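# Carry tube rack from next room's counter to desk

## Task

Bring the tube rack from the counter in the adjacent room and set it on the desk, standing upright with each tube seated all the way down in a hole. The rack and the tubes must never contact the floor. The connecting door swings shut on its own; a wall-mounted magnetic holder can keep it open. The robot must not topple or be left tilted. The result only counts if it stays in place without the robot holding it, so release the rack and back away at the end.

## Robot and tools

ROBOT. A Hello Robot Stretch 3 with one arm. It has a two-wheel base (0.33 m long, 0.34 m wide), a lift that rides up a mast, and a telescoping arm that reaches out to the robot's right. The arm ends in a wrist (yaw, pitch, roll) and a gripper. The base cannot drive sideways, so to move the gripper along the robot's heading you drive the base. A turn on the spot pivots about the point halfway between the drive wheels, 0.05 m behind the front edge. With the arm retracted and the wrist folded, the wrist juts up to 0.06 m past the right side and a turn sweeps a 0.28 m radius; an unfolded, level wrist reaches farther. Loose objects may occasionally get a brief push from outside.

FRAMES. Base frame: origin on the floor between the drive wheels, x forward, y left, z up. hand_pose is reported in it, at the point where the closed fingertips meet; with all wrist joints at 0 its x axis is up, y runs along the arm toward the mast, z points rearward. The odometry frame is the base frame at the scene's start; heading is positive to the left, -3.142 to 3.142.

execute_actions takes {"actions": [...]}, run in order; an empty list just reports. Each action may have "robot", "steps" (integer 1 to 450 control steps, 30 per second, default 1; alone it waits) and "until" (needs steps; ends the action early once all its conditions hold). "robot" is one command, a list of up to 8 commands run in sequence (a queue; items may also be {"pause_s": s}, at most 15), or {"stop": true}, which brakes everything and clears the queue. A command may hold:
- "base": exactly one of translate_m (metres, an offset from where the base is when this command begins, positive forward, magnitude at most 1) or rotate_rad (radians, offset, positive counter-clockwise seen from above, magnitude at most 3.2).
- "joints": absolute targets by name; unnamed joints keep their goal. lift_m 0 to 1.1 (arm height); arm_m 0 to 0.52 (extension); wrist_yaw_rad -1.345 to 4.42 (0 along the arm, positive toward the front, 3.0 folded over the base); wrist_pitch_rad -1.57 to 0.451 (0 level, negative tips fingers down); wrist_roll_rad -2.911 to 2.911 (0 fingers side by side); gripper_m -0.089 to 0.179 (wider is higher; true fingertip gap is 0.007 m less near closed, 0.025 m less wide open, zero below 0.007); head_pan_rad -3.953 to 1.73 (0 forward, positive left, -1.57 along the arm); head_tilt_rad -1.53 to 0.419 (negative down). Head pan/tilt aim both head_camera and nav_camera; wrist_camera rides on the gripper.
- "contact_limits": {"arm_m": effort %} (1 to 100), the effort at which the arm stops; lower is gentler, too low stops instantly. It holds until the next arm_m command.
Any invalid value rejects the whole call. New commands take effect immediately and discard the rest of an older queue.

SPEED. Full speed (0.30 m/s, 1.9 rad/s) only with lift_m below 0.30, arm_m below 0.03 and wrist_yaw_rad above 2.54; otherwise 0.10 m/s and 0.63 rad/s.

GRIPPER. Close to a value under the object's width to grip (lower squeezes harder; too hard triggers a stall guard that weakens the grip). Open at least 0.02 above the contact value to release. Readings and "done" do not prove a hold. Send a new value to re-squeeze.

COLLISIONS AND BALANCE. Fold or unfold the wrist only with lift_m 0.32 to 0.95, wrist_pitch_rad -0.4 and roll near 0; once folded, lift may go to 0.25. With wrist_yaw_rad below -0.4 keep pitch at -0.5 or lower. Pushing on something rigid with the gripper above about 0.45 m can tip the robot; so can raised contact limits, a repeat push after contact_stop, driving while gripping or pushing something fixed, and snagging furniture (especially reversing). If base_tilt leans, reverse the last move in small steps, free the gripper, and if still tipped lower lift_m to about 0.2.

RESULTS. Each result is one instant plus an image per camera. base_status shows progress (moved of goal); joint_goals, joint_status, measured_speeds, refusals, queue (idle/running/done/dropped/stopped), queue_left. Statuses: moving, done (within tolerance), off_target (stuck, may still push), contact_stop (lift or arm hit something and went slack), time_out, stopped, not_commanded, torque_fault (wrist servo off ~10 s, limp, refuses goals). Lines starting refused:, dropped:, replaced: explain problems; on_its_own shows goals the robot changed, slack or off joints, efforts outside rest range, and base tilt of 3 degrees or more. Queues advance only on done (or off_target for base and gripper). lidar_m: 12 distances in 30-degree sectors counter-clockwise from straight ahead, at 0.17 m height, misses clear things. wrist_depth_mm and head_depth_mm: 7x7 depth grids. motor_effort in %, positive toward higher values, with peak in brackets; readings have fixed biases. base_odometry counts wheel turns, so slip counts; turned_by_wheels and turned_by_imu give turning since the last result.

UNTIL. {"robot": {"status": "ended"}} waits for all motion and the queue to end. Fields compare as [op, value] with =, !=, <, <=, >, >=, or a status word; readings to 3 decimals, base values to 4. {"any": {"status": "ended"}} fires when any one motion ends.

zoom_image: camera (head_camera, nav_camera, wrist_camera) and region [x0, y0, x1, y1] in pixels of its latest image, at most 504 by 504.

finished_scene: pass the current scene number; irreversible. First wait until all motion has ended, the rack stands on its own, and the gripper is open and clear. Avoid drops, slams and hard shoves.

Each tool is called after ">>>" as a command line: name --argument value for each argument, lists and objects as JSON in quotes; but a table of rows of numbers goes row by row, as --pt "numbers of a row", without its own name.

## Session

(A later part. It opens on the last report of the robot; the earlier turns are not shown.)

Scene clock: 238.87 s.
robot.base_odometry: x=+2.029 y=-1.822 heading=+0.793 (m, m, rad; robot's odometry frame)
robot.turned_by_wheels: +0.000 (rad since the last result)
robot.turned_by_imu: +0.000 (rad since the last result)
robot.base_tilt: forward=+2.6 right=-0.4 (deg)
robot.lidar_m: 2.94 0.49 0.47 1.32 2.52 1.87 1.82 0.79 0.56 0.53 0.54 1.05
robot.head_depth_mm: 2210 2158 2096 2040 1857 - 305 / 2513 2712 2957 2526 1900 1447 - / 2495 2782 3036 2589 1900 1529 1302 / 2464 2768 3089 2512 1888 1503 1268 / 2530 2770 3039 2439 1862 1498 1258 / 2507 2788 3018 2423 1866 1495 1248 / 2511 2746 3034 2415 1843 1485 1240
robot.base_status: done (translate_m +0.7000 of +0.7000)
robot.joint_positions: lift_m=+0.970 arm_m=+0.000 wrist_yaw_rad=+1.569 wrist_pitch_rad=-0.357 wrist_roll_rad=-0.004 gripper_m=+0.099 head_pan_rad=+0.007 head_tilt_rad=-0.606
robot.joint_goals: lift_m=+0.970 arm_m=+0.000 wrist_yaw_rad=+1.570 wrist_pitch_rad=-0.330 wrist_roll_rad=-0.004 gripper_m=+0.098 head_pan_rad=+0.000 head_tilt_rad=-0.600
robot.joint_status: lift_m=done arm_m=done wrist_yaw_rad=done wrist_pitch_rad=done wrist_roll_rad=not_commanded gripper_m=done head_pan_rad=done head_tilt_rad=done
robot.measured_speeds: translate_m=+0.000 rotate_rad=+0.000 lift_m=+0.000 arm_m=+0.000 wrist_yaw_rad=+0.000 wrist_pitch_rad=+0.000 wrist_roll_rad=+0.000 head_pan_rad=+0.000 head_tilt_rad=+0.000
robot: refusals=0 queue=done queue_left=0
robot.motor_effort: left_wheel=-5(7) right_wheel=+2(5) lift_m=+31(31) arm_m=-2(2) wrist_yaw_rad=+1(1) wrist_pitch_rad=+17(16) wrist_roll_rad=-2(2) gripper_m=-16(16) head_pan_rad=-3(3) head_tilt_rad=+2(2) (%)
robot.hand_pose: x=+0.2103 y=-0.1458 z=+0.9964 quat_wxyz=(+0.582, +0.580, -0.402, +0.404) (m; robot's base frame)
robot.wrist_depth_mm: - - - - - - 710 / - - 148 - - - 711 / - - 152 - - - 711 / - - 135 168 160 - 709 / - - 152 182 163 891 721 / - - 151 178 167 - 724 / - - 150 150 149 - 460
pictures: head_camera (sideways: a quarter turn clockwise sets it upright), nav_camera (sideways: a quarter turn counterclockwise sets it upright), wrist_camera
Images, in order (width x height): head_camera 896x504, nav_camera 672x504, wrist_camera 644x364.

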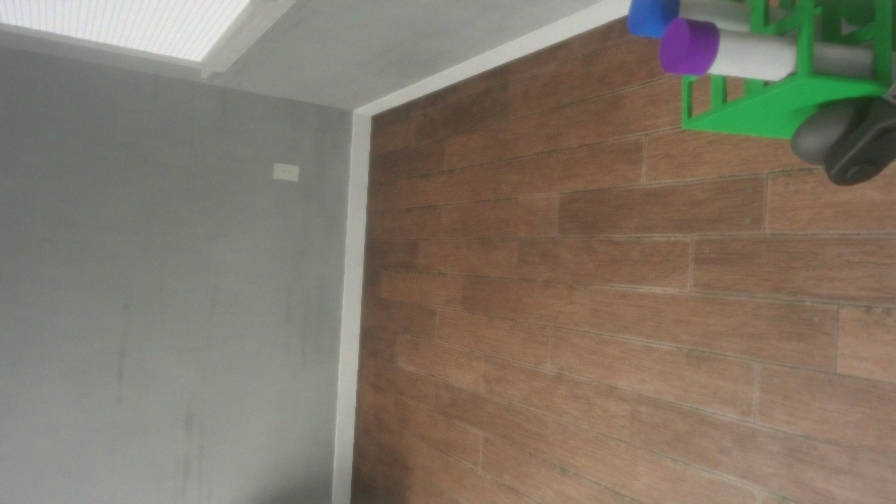

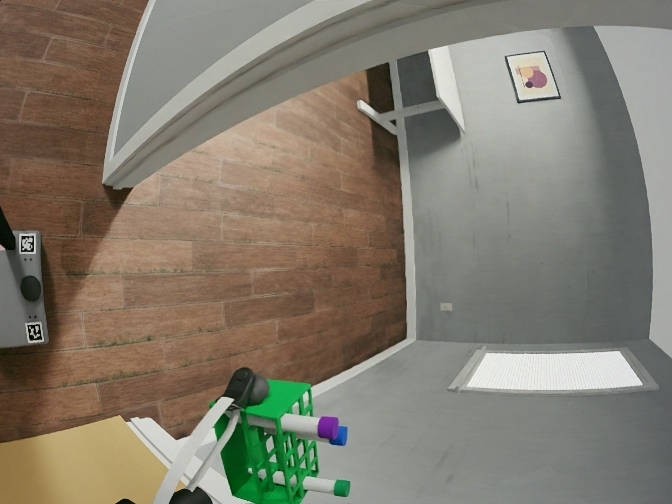

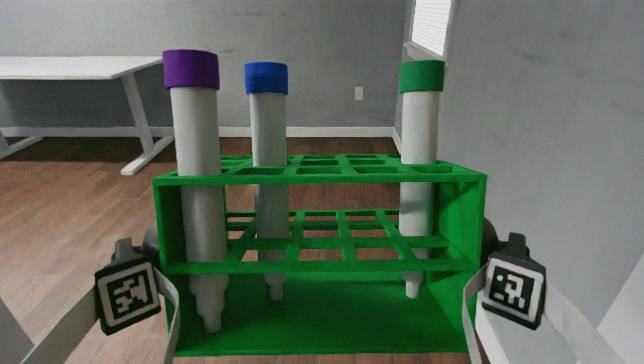

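>>> execute_actions --actions '[{"robot":[{"base":{"translate_m":1.0}},{"base":{"translate_m":0.77}},{"base":{"rotate_rad":1.57}},{"base":{"translate_m":1.0}},{"base":{"translate_m":0.7},"joints":{"head_pan_rad":-1.2,"head_tilt_rad":-0.7}}],"steps":450,"until":{"robot":{"status":"ended"}}},{"steps":450,"until":{"robot":{"status":"ended"}}},{"steps":450,"until":{"robot":{"status":"ended"}}}]'

Scene clock: 283.80 s.
robot.base_odometry: x=+2.062 y=+0.634 heading=+2.362 (m, m, rad; robot's odometry frame)
robot.turned_by_wheels: +1.570 (rad since the last result)
robot.turned_by_imu: +1.576 (rad since the last result)
robot.base_tilt: forward=+2.5 right=-0.6 (deg)
robot.lidar_m: 1.30 1.37 1.32 1.29 1.35 1.88 2.46 1.70 0.85 1.24 1.14 1.14
robot.head_depth_mm: 1002 1096 1198 992 802 - - / 1040 1150 1236 984 771 651 - / 1078 1195 1261 971 765 668 - / 1121 1246 1314 962 782 - - / 1170 1293 1294 950 788 - - / 1217 1368 1270 946 770 - - / 1274 1432 1272 939 765 343 1192
robot.base_status: done (translate_m +0.7000 of +0.7000)
robot.joint_positions: lift_m=+0.970 arm_m=+0.000 wrist_yaw_rad=+1.569 wrist_pitch_rad=-0.357 wrist_roll_rad=-0.004 gripper_m=+0.099 head_pan_rad=-1.193 head_tilt_rad=-0.692
robot.joint_goals: lift_m=+0.970 arm_m=+0.000 wrist_yaw_rad=+1.570 wrist_pitch_rad=-0.330 wrist_roll_rad=-0.004 gripper_m=+0.098 head_pan_rad=-1.200 head_tilt_rad=-0.700
robot.joint_status: lift_m=done arm_m=done wrist_yaw_rad=done wrist_pitch_rad=done wrist_roll_rad=not_commanded gripper_m=done head_pan_rad=done head_tilt_rad=done
robot.measured_speeds: translate_m=+0.000 rotate_rad=+0.000 lift_m=+0.000 arm_m=+0.000 wrist_yaw_rad=+0.000 wrist_pitch_rad=+0.000 wrist_roll_rad=+0.000 head_pan_rad=+0.000 head_tilt_rad=+0.000
robot: refusals=0 queue=done queue_left=0
robot.motor_effort: left_wheel=-4(10) right_wheel=+2(5) lift_m=+31(31) arm_m=-1(1) wrist_yaw_rad=+2(0) wrist_pitch_rad=+17(16) wrist_roll_rad=-2(2) gripper_m=-17(16) head_pan_rad=-3(36) head_tilt_rad=-2(11) (%)
robot.hand_pose: x=+0.2103 y=-0.1458 z=+0.9964 quat_wxyz=(+0.582, +0.580, -0.402, +0.404) (m; robot's base frame)
robot.wrist_depth_mm: - - - - - - - / - - 148 - - - - / - - 153 - - - - / - - 135 168 160 814 796 / - - 153 182 163 604 620 / - - 152 177 166 - 513 / - - 150 150 149 - 433
pictures: head_camera (sideways: a quarter turn clockwise sets it upright), nav_camera (sideways: a quarter turn counterclockwise sets it upright), wrist_camera
Images, in order (width x height): head_camera 896x504, nav_camera 672x504, wrist_camera 644x364.

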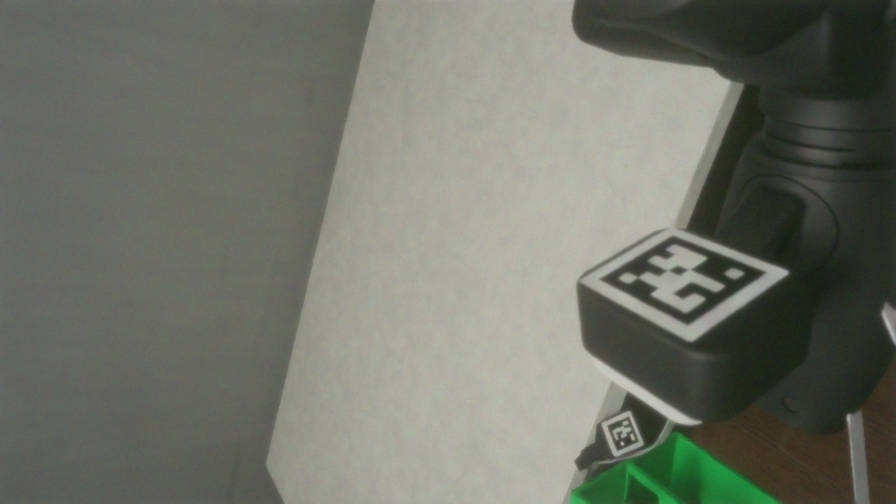

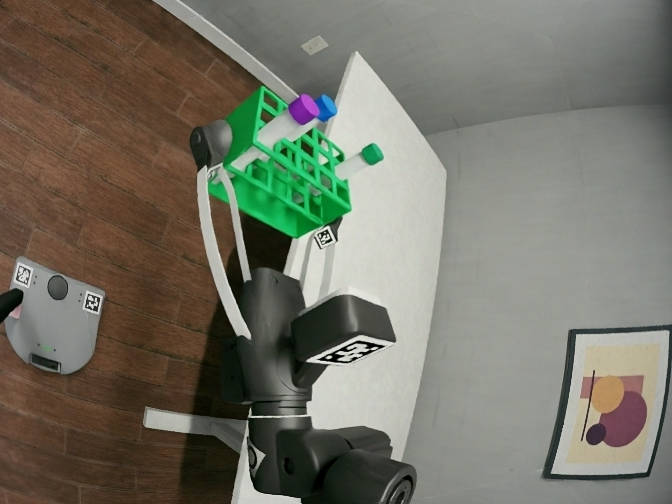

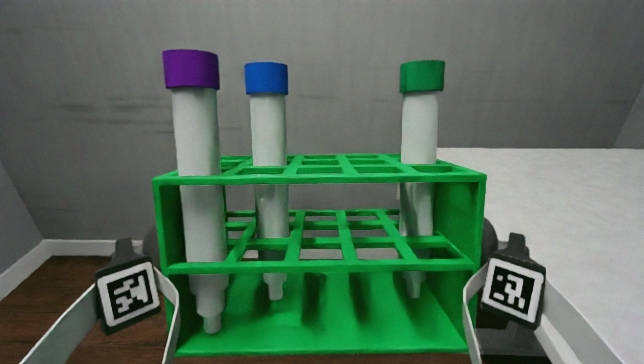

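>>> execute_actions --actions '[{"robot":[{"joints":{"wrist_yaw_rad":0,"head_pan_rad":-1.5,"head_tilt_rad":-0.75}},{"joints":{"arm_m":0.42}},{"joints":{"lift_m":0.8}}],"steps":450,"until":{"robot":{"status":"ended"}}}]'

Scene clock: 296.27 s.
robot.base_odometry: x=+2.062 y=+0.634 heading=+2.362 (m, m, rad; robot's odometry frame)
robot.turned_by_wheels: +0.000 (rad since the last result)
robot.turned_by_imu: -0.003 (rad since the last result)
robot.base_tilt: forward=+2.4 right=-0.5 (deg)
robot.lidar_m: 1.31 1.37 1.32 1.28 1.35 1.87 2.46 1.70 0.85 1.24 1.14 1.14
robot.head_depth_mm: 1019 1139 1221 959 - - - / 1029 1150 1248 - 715 1329 1199 / 1034 1161 1269 848 730 1331 1191 / 1042 1172 1239 898 724 1350 1188 / 1057 1178 1170 892 720 1341 1180 / 1067 1192 1161 883 715 1358 1161 / 1077 1217 1144 874 708 1354 1158
robot.base_status: done (translate_m +0.7000 of +0.7000)
robot.joint_positions: lift_m=+0.800 arm_m=+0.420 wrist_yaw_rad=+0.000 wrist_pitch_rad=-0.357 wrist_roll_rad=-0.004 gripper_m=+0.099 head_pan_rad=-1.493 head_tilt_rad=-0.741
robot.joint_goals: lift_m=+0.800 arm_m=+0.420 wrist_yaw_rad=+0.000 wrist_pitch_rad=-0.330 wrist_roll_rad=-0.004 gripper_m=+0.098 head_pan_rad=-1.500 head_tilt_rad=-0.750
robot.joint_status: lift_m=done arm_m=done wrist_yaw_rad=done wrist_pitch_rad=done wrist_roll_rad=not_commanded gripper_m=done head_pan_rad=done head_tilt_rad=done
robot.measured_speeds: translate_m=+0.000 rotate_rad=+0.000 lift_m=+0.000 arm_m=+0.000 wrist_yaw_rad=+0.000 wrist_pitch_rad=+0.000 wrist_roll_rad=+0.000 head_pan_rad=+0.000 head_tilt_rad=+0.000
robot: refusals=0 queue=done queue_left=0
robot.motor_effort: left_wheel=-5(5) right_wheel=+2(2) lift_m=+23(30) arm_m=+3(1) wrist_yaw_rad=+0(5) wrist_pitch_rad=+17(17) wrist_roll_rad=-2(2) gripper_m=-15(16) head_pan_rad=-3(22) head_tilt_rad=-3(9) (%)
robot.hand_pose: x=-0.0214 y=-0.7963 z=+0.8267 quat_wxyz=(+0.698, +0.126, -0.694, -0.125) (m; robot's base frame)
robot.wrist_depth_mm: 534 530 527 534 515 512 505 / 582 568 148 574 545 545 549 / 625 609 153 602 587 589 589 / 466 466 136 168 159 458 453 / 356 352 153 182 163 337 352 / 293 - 151 177 166 - 287 / 252 239 150 150 149 242 240
pictures: head_camera (sideways: a quarter turn clockwise sets it upright), nav_camera (sideways: a quarter turn counterclockwise sets it upright), wrist_camera
Images, in order (width x height): head_camera 896x504, nav_camera 672x504, wrist_camera 644x364.

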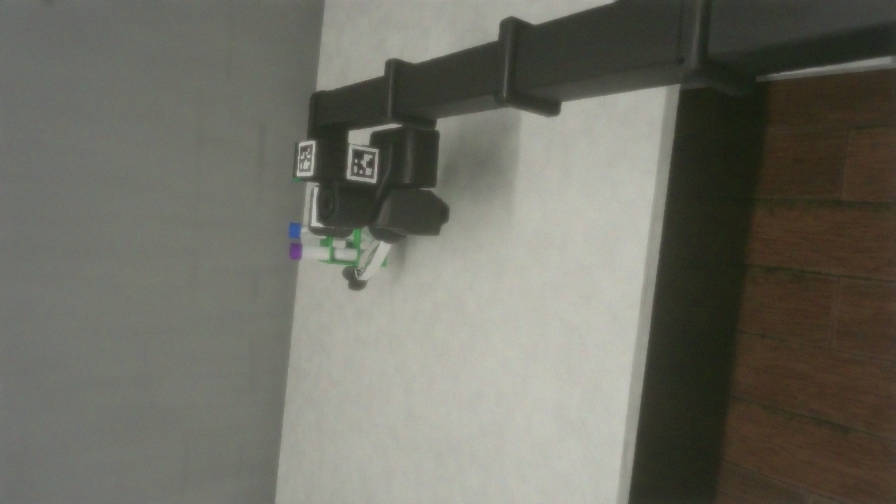

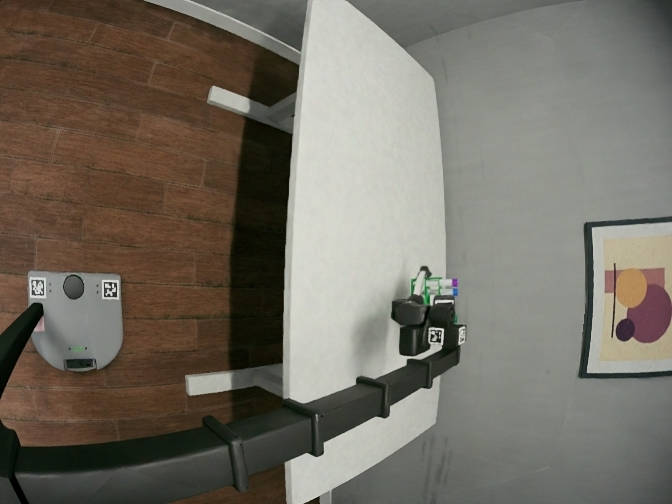

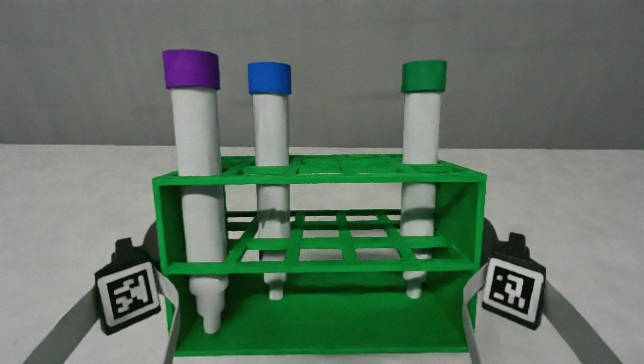

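>>> execute_actions --actions '[{"robot":{"joints":{"lift_m":0.73}},"steps":150,"until":{"robot":{"status":"ended"}}}]'

Scene clock: 300.73 s.
robot.base_odometry: x=+2.062 y=+0.634 heading=+2.362 (m, m, rad; robot's odometry frame)
robot.turned_by_wheels: +0.000 (rad since the last result)
robot.turned_by_imu: -0.001 (rad since the last result)
robot.base_tilt: forward=+2.6 right=-0.6 (deg)
robot.lidar_m: 1.30 1.37 1.32 1.28 1.35 1.87 2.46 1.70 0.85 1.24 1.14 1.14
robot.head_depth_mm: 1018 1134 1222 928 760 665 - / 1019 1150 1222 955 - 1324 1177 / 1039 1167 1226 - 731 1326 1191 / 1047 1173 1187 868 722 1341 1188 / 1055 1185 1178 888 718 1344 1181 / 1065 1201 1155 883 712 1353 1167 / 1073 1207 1140 873 708 1349 1166
robot.base_status: done (translate_m +0.7000 of +0.7000)
robot.joint_positions: lift_m=+0.730 arm_m=+0.420 wrist_yaw_rad=+0.000 wrist_pitch_rad=-0.348 wrist_roll_rad=-0.004 gripper_m=+0.099 head_pan_rad=-1.493 head_tilt_rad=-0.741
robot.joint_goals: lift_m=+0.730 arm_m=+0.420 wrist_yaw_rad=+0.000 wrist_pitch_rad=-0.330 wrist_roll_rad=-0.004 gripper_m=+0.098 head_pan_rad=-1.500 head_tilt_rad=-0.750
robot.joint_status: lift_m=done arm_m=done wrist_yaw_rad=done wrist_pitch_rad=done wrist_roll_rad=not_commanded gripper_m=done head_pan_rad=done head_tilt_rad=done
robot.measured_speeds: translate_m=+0.000 rotate_rad=+0.000 lift_m=+0.000 arm_m=+0.000 wrist_yaw_rad=+0.000 wrist_pitch_rad=+0.000 wrist_roll_rad=+0.000 head_pan_rad=+0.000 head_tilt_rad=+0.000
robot: refusals=0 queue=done queue_left=0
robot.motor_effort: left_wheel=-5(5) right_wheel=+2(2) lift_m=+21(23) arm_m=+3(3) wrist_yaw_rad=+0(0) wrist_pitch_rad=+11(17) wrist_roll_rad=-2(2) gripper_m=-17(16) head_pan_rad=-3(3) head_tilt_rad=-2(3) (%)
robot.hand_pose: x=-0.0214 y=-0.7973 z=+0.7589 quat_wxyz=(+0.698, +0.123, -0.695, -0.122) (m; robot's base frame)
robot.wrist_depth_mm: 536 529 533 522 511 512 508 / 583 570 147 553 543 563 535 / 462 461 152 451 386 444 444 / 323 305 133 160 156 299 313 / 250 243 149 180 159 233 241 / 201 - 150 174 166 - 198 / 173 165 150 150 149 167 167
pictures: head_camera (sideways: a quarter turn clockwise sets it upright), nav_camera (sideways: a quarter turn counterclockwise sets it upright), wrist_camera
Images, in order (width x height): head_camera 896x504, nav_camera 672x504, wrist_camera 644x364.

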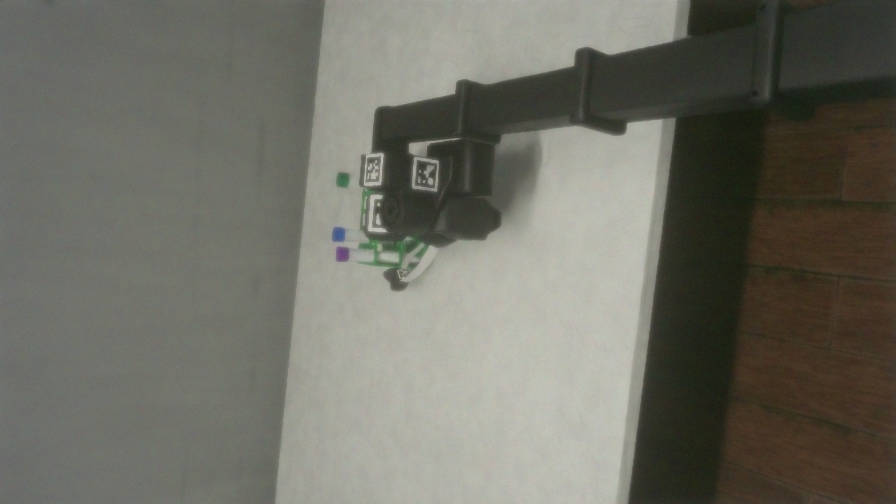

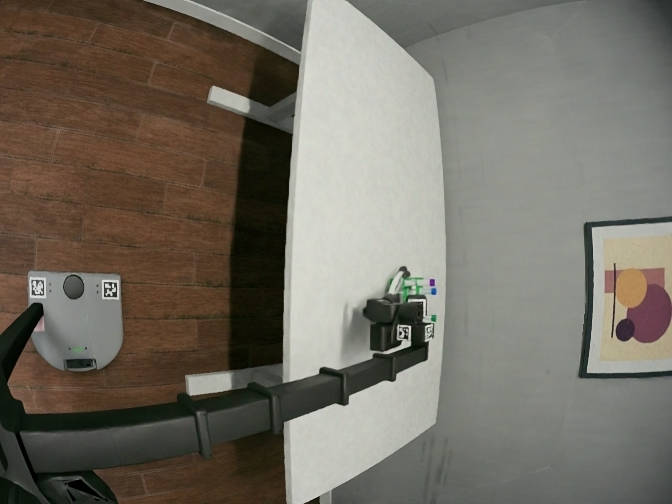

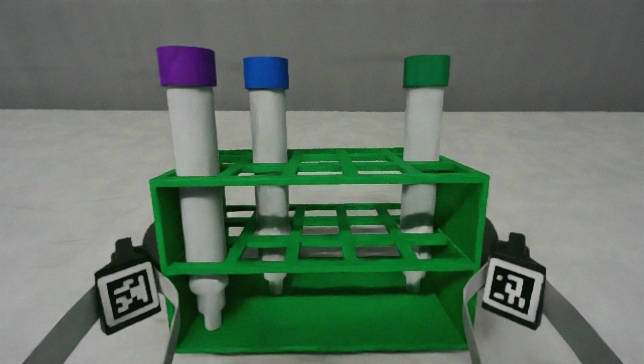

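Back edge touching. Lower more and release.

>>> execute_actions --actions '[{"robot":[{"joints":{"lift_m":0.714}},{"pause_s":0.4},{"joints":{"gripper_m":0.128}},{"pause_s":0.5},{"joints":{"gripper_m":0.179}},{"joints":{"lift_m":0.74,"arm_m":0.3}}],"steps":300,"until":{"robot":{"status":"ended"}}}]'

Scene clock: 307.83 s.
robot.base_odometry: x=+2.062 y=+0.634 heading=+2.362 (m, m, rad; robot's odometry frame)
robot.turned_by_wheels: +0.000 (rad since the last result)
robot.turned_by_imu: -0.002 (rad since the last result)
robot.base_tilt: forward=+2.4 right=-0.5 (deg)
robot.lidar_m: 1.31 1.37 1.32 1.28 1.35 1.87 2.46 1.70 0.84 1.24 1.14 1.14
robot.head_depth_mm: 1013 1145 1225 927 743 991 - / 1026 1155 1216 983 - 1323 1203 / 1036 1172 1204 953 690 1323 1198 / 1046 1171 1182 894 708 1349 1189 / 1058 1189 1174 887 719 1341 1177 / 1061 1196 1161 883 711 1359 1168 / 1077 1209 1135 869 709 1347 1160
robot.base_status: done (translate_m +0.7000 of +0.7000)
robot.joint_positions: lift_m=+0.740 arm_m=+0.300 wrist_yaw_rad=+0.000 wrist_pitch_rad=-0.350 wrist_roll_rad=-0.004 gripper_m=+0.179 head_pan_rad=-1.493 head_tilt_rad=-0.741
robot.joint_goals: lift_m=+0.740 arm_m=+0.300 wrist_yaw_rad=+0.000 wrist_pitch_rad=-0.330 wrist_roll_rad=-0.004 gripper_m=+0.179 head_pan_rad=-1.500 head_tilt_rad=-0.750
robot.joint_status: lift_m=done arm_m=done wrist_yaw_rad=done wrist_pitch_rad=done wrist_roll_rad=not_commanded gripper_m=done head_pan_rad=done head_tilt_rad=done
robot.measured_speeds: translate_m=+0.000 rotate_rad=+0.000 lift_m=+0.000 arm_m=+0.000 wrist_yaw_rad=+0.000 wrist_pitch_rad=+0.000 wrist_roll_rad=+0.000 head_pan_rad=+0.000 head_tilt_rad=+0.000
robot: refusals=0 queue=done queue_left=0
robot.motor_effort: left_wheel=-5(5) right_wheel=+2(3) lift_m=+30(31) arm_m=-2(2) wrist_yaw_rad=+0(0) wrist_pitch_rad=+13(13) wrist_roll_rad=-2(2) gripper_m=+0(85) head_pan_rad=-3(3) head_tilt_rad=-4(3) (%)
robot.hand_pose: x=-0.0214 y=-0.6777 z=+0.7679 quat_wxyz=(+0.698, +0.124, -0.694, -0.123) (m; robot's base frame)
robot.wrist_depth_mm: 652 651 637 638 636 625 615 / 699 688 673 648 656 669 656 / 491 491 413 259 439 473 461 / 343 343 303 290 301 333 333 / 270 264 262 257 259 270 259 / - 215 213 212 211 212 215 / 175 180 179 179 178 178 172
pictures: head_camera (sideways: a quarter turn clockwise sets it upright), nav_camera (sideways: a quarter turn counterclockwise sets it upright), wrist_camera
Images, in order (width x height): head_camera 896x504, nav_camera 672x504, wrist_camera 644x364.

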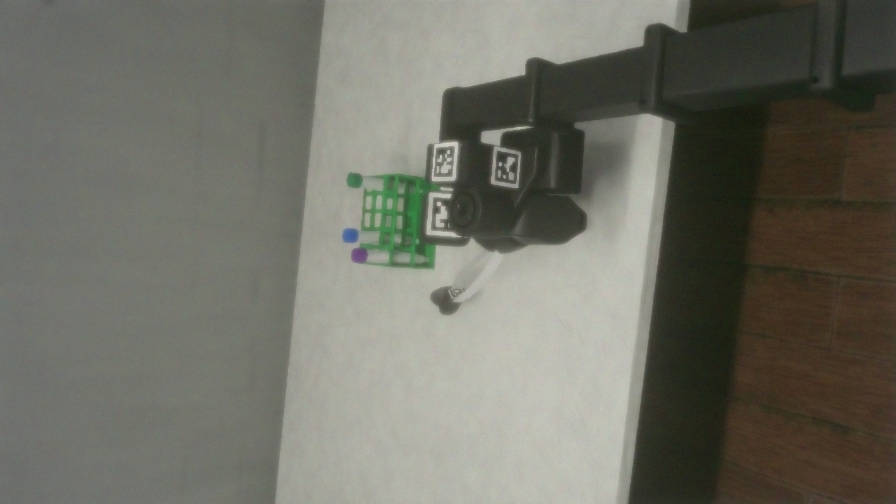

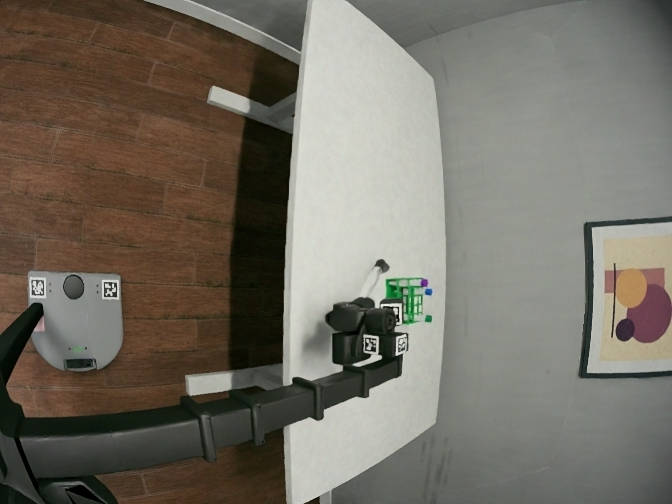

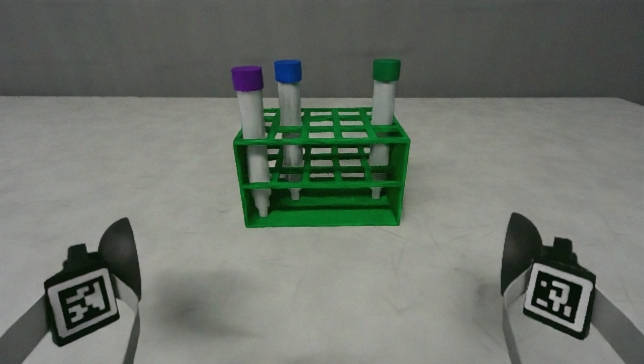

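Placed upright. Check tube seating.

>>> zoom_image --camera "wrist_camera" --region '[212, 45, 432, 240]'

Region (212, 45, 432, 240) of wrist_camera's 644x364 image, scaled by 2.291; it fills the top 447 rows of this view, and the rest is white.

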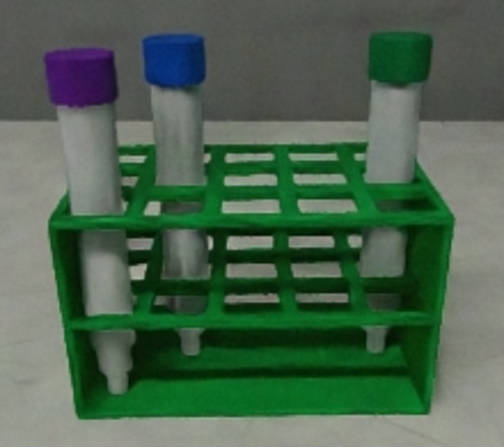

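>>> execute_actions --actions '[{"robot":[{"joints":{"arm_m":0.1}},{"joints":{"wrist_pitch_rad":0.03}},{"joints":{"lift_m":0.68}}],"steps":300,"until":{"robot":{"status":"ended"}}}]'

>>> zoom_image --camera "wrist_camera" --region '[232, 120, 412, 300]'

Scene clock: 318.80 s.
robot.base_odometry: x=+2.062 y=+0.634 heading=+2.362 (m, m, rad; robot's odometry frame)
robot.turned_by_wheels: +0.000 (rad since the last result)
robot.turned_by_imu: -0.002 (rad since the last result)
robot.base_tilt: forward=+2.5 right=-0.5 (deg)
robot.lidar_m: 1.31 1.37 1.32 1.28 1.35 1.88 2.46 1.70 0.85 1.24 1.14 1.14
robot.head_depth_mm: 1013 1136 1212 930 742 1292 1212 / 1027 1150 1213 921 738 661 - / 1038 1159 1201 905 727 662 - / 1042 1185 1191 878 734 1311 1160 / 1051 1185 1174 888 706 1347 1178 / 1064 1194 1156 881 713 1357 1176 / 1084 1213 1143 874 709 1345 1162
robot.base_status: done (translate_m +0.7000 of +0.7000)
robot.joint_positions: lift_m=+0.680 arm_m=+0.100 wrist_yaw_rad=+0.000 wrist_pitch_rad=+0.007 wrist_roll_rad=-0.004 gripper_m=+0.179 head_pan_rad=-1.493 head_tilt_rad=-0.741
robot.joint_goals: lift_m=+0.680 arm_m=+0.100 wrist_yaw_rad=+0.000 wrist_pitch_rad=+0.030 wrist_roll_rad=-0.004 gripper_m=+0.179 head_pan_rad=-1.500 head_tilt_rad=-0.750
robot.joint_status: lift_m=done arm_m=done wrist_yaw_rad=done wrist_pitch_rad=done wrist_roll_rad=not_commanded gripper_m=done head_pan_rad=done head_tilt_rad=done
robot.measured_speeds: translate_m=+0.000 rotate_rad=+0.000 lift_m=+0.000 arm_m=+0.000 wrist_yaw_rad=+0.000 wrist_pitch_rad=+0.000 wrist_roll_rad=+0.000 head_pan_rad=+0.000 head_tilt_rad=+0.000
robot: refusals=0 queue=done queue_left=0
robot.motor_effort: left_wheel=-5(4) right_wheel=+2(2) lift_m=+22(29) arm_m=-2(4) wrist_yaw_rad=-1(1) wrist_pitch_rad=+15(16) wrist_roll_rad=-2(2) gripper_m=+0(0) head_pan_rad=-3(3) head_tilt_rad=-3(3) (%)
robot.hand_pose: x=-0.0214 y=-0.5017 z=+0.7965 quat_wxyz=(+0.709, -0.002, -0.705, +0.002) (m; robot's base frame)
robot.wrist_depth_mm: 868 893 867 860 862 862 862 / 919 902 920 896 880 888 877 / 948 933 940 910 892 879 896 / 961 949 945 474 898 921 895 / 478 480 464 447 460 481 447 / 332 305 305 300 298 298 307 / 218 225 227 224 223 223 211
pictures: head_camera (sideways: a quarter turn clockwise sets it upright), nav_camera (sideways: a quarter turn counterclockwise sets it upright), wrist_camera
Images, in order (width x height): head_camera 896x504, nav_camera 672x504, wrist_camera 644x364.

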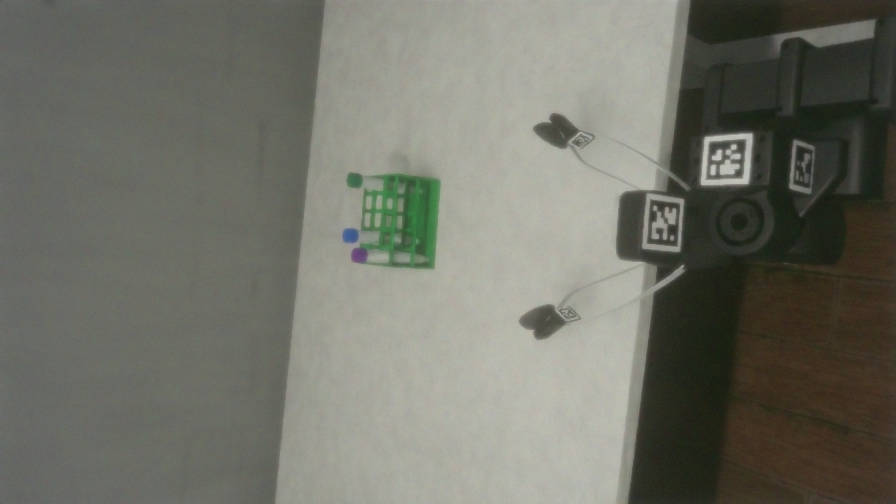

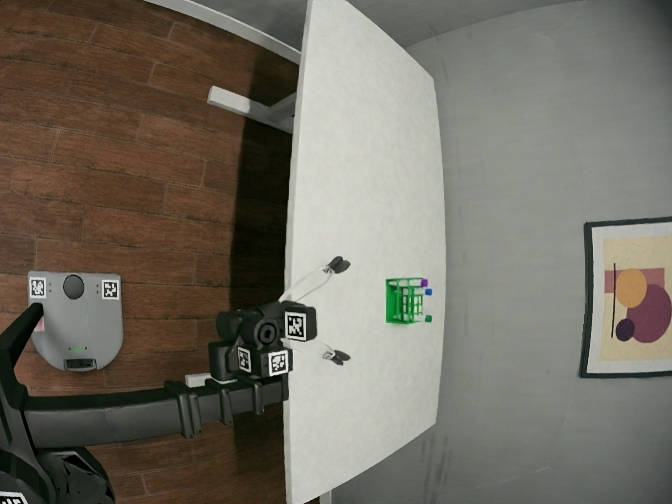

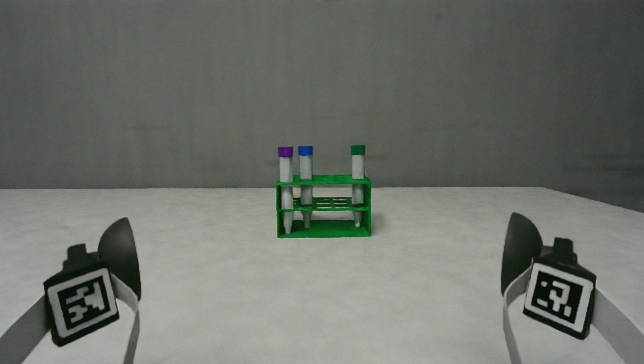

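Region (232, 120, 412, 300) of wrist_camera's 644x364 image, scaled by 2.800.

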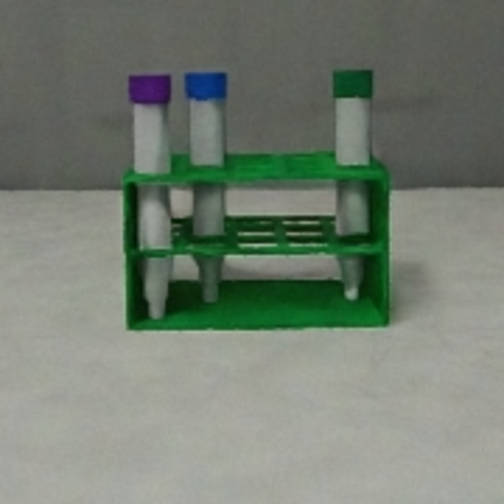

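>>> execute_actions --actions '[{"robot":{"joints":{"arm_m":0.0,"lift_m":0.8}},"steps":100,"until":{"robot":{"status":"ended"}}}]'

>>> finished_scene --scene 2

Scene clock: 322.93 s.
robot.base_odometry: x=+2.062 y=+0.634 heading=+2.362 (m, m, rad; robot's odometry frame)
robot.turned_by_wheels: +0.000 (rad since the last result)
robot.turned_by_imu: -0.001 (rad since the last result)
robot.base_tilt: forward=+2.4 right=-0.5 (deg)
robot.lidar_m: 1.31 1.37 1.32 1.29 1.34 1.87 2.46 1.70 0.85 1.24 1.14 1.14
robot.head_depth_mm: 1023 1136 1222 930 739 1298 - / 1028 1149 1219 916 725 1331 - / 1036 1157 1206 906 732 - - / 1046 1170 1199 873 727 - 1180 / 1052 1187 1170 889 699 1340 1174 / 1061 1202 1157 884 714 1359 1166 / 1075 1209 1152 871 708 1345 1166
robot.base_status: done (translate_m +0.7000 of +0.7000)
robot.joint_positions: lift_m=+0.800 arm_m=+0.000 wrist_yaw_rad=+0.000 wrist_pitch_rad=+0.007 wrist_roll_rad=-0.004 gripper_m=+0.179 head_pan_rad=-1.493 head_tilt_rad=-0.741
robot.joint_goals: lift_m=+0.800 arm_m=+0.000 wrist_yaw_rad=+0.000 wrist_pitch_rad=+0.030 wrist_roll_rad=-0.004 gripper_m=+0.179 head_pan_rad=-1.500 head_tilt_rad=-0.750
robot.joint_status: lift_m=done arm_m=done wrist_yaw_rad=done wrist_pitch_rad=done wrist_roll_rad=not_commanded gripper_m=done head_pan_rad=done head_tilt_rad=done
robot.measured_speeds: translate_m=+0.000 rotate_rad=+0.000 lift_m=+0.000 arm_m=+0.000 wrist_yaw_rad=+0.000 wrist_pitch_rad=+0.000 wrist_roll_rad=+0.000 head_pan_rad=+0.000 head_tilt_rad=+0.000
robot: refusals=0 queue=done queue_left=0
robot.motor_effort: left_wheel=-4(5) right_wheel=+2(2) lift_m=+31(31) arm_m=-2(1) wrist_yaw_rad=+0(0) wrist_pitch_rad=+14(14) wrist_roll_rad=-2(2) gripper_m=+1(1) head_pan_rad=-3(3) head_tilt_rad=-4(3) (%)
robot.hand_pose: x=-0.0214 y=-0.4017 z=+0.9163 quat_wxyz=(+0.709, -0.002, -0.705, +0.002) (m; robot's base frame)
robot.wrist_depth_mm: - - 979 970 970 946 938 / - - 994 995 - 978 989 / - - - 989 - 995 985 / - - - - - 992 - / 905 915 874 602 870 980 - / 643 570 568 565 564 577 582 / 409 424 423 422 418 417 399
pictures: head_camera (sideways: a quarter turn clockwise sets it upright), nav_camera (sideways: a quarter turn counterclockwise sets it upright), wrist_camera
Images, in order (width x height): head_camera 896x504, nav_camera 672x504, wrist_camera 644x364.

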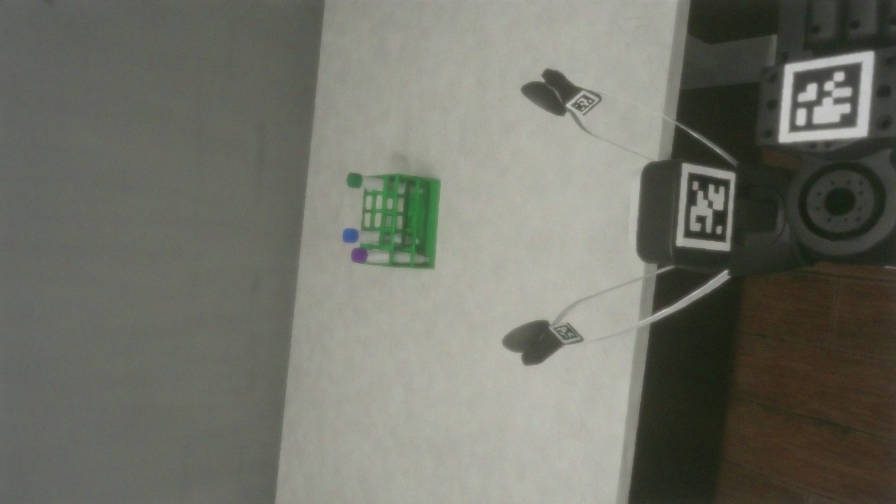

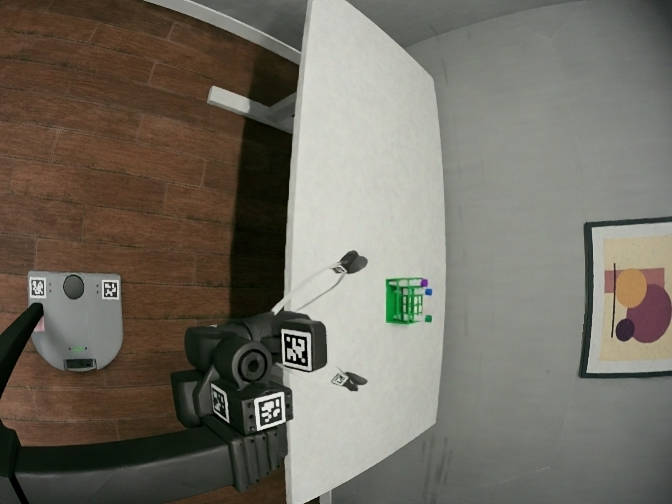

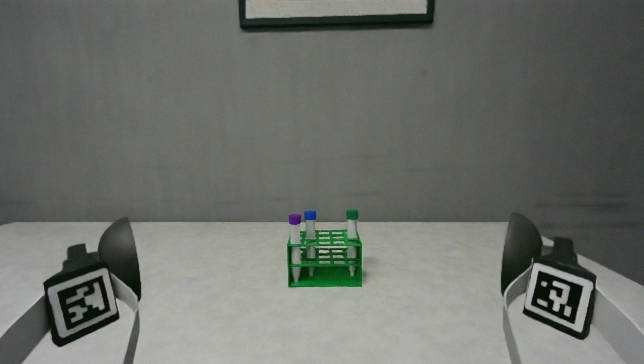

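The scene is finished: the task was done.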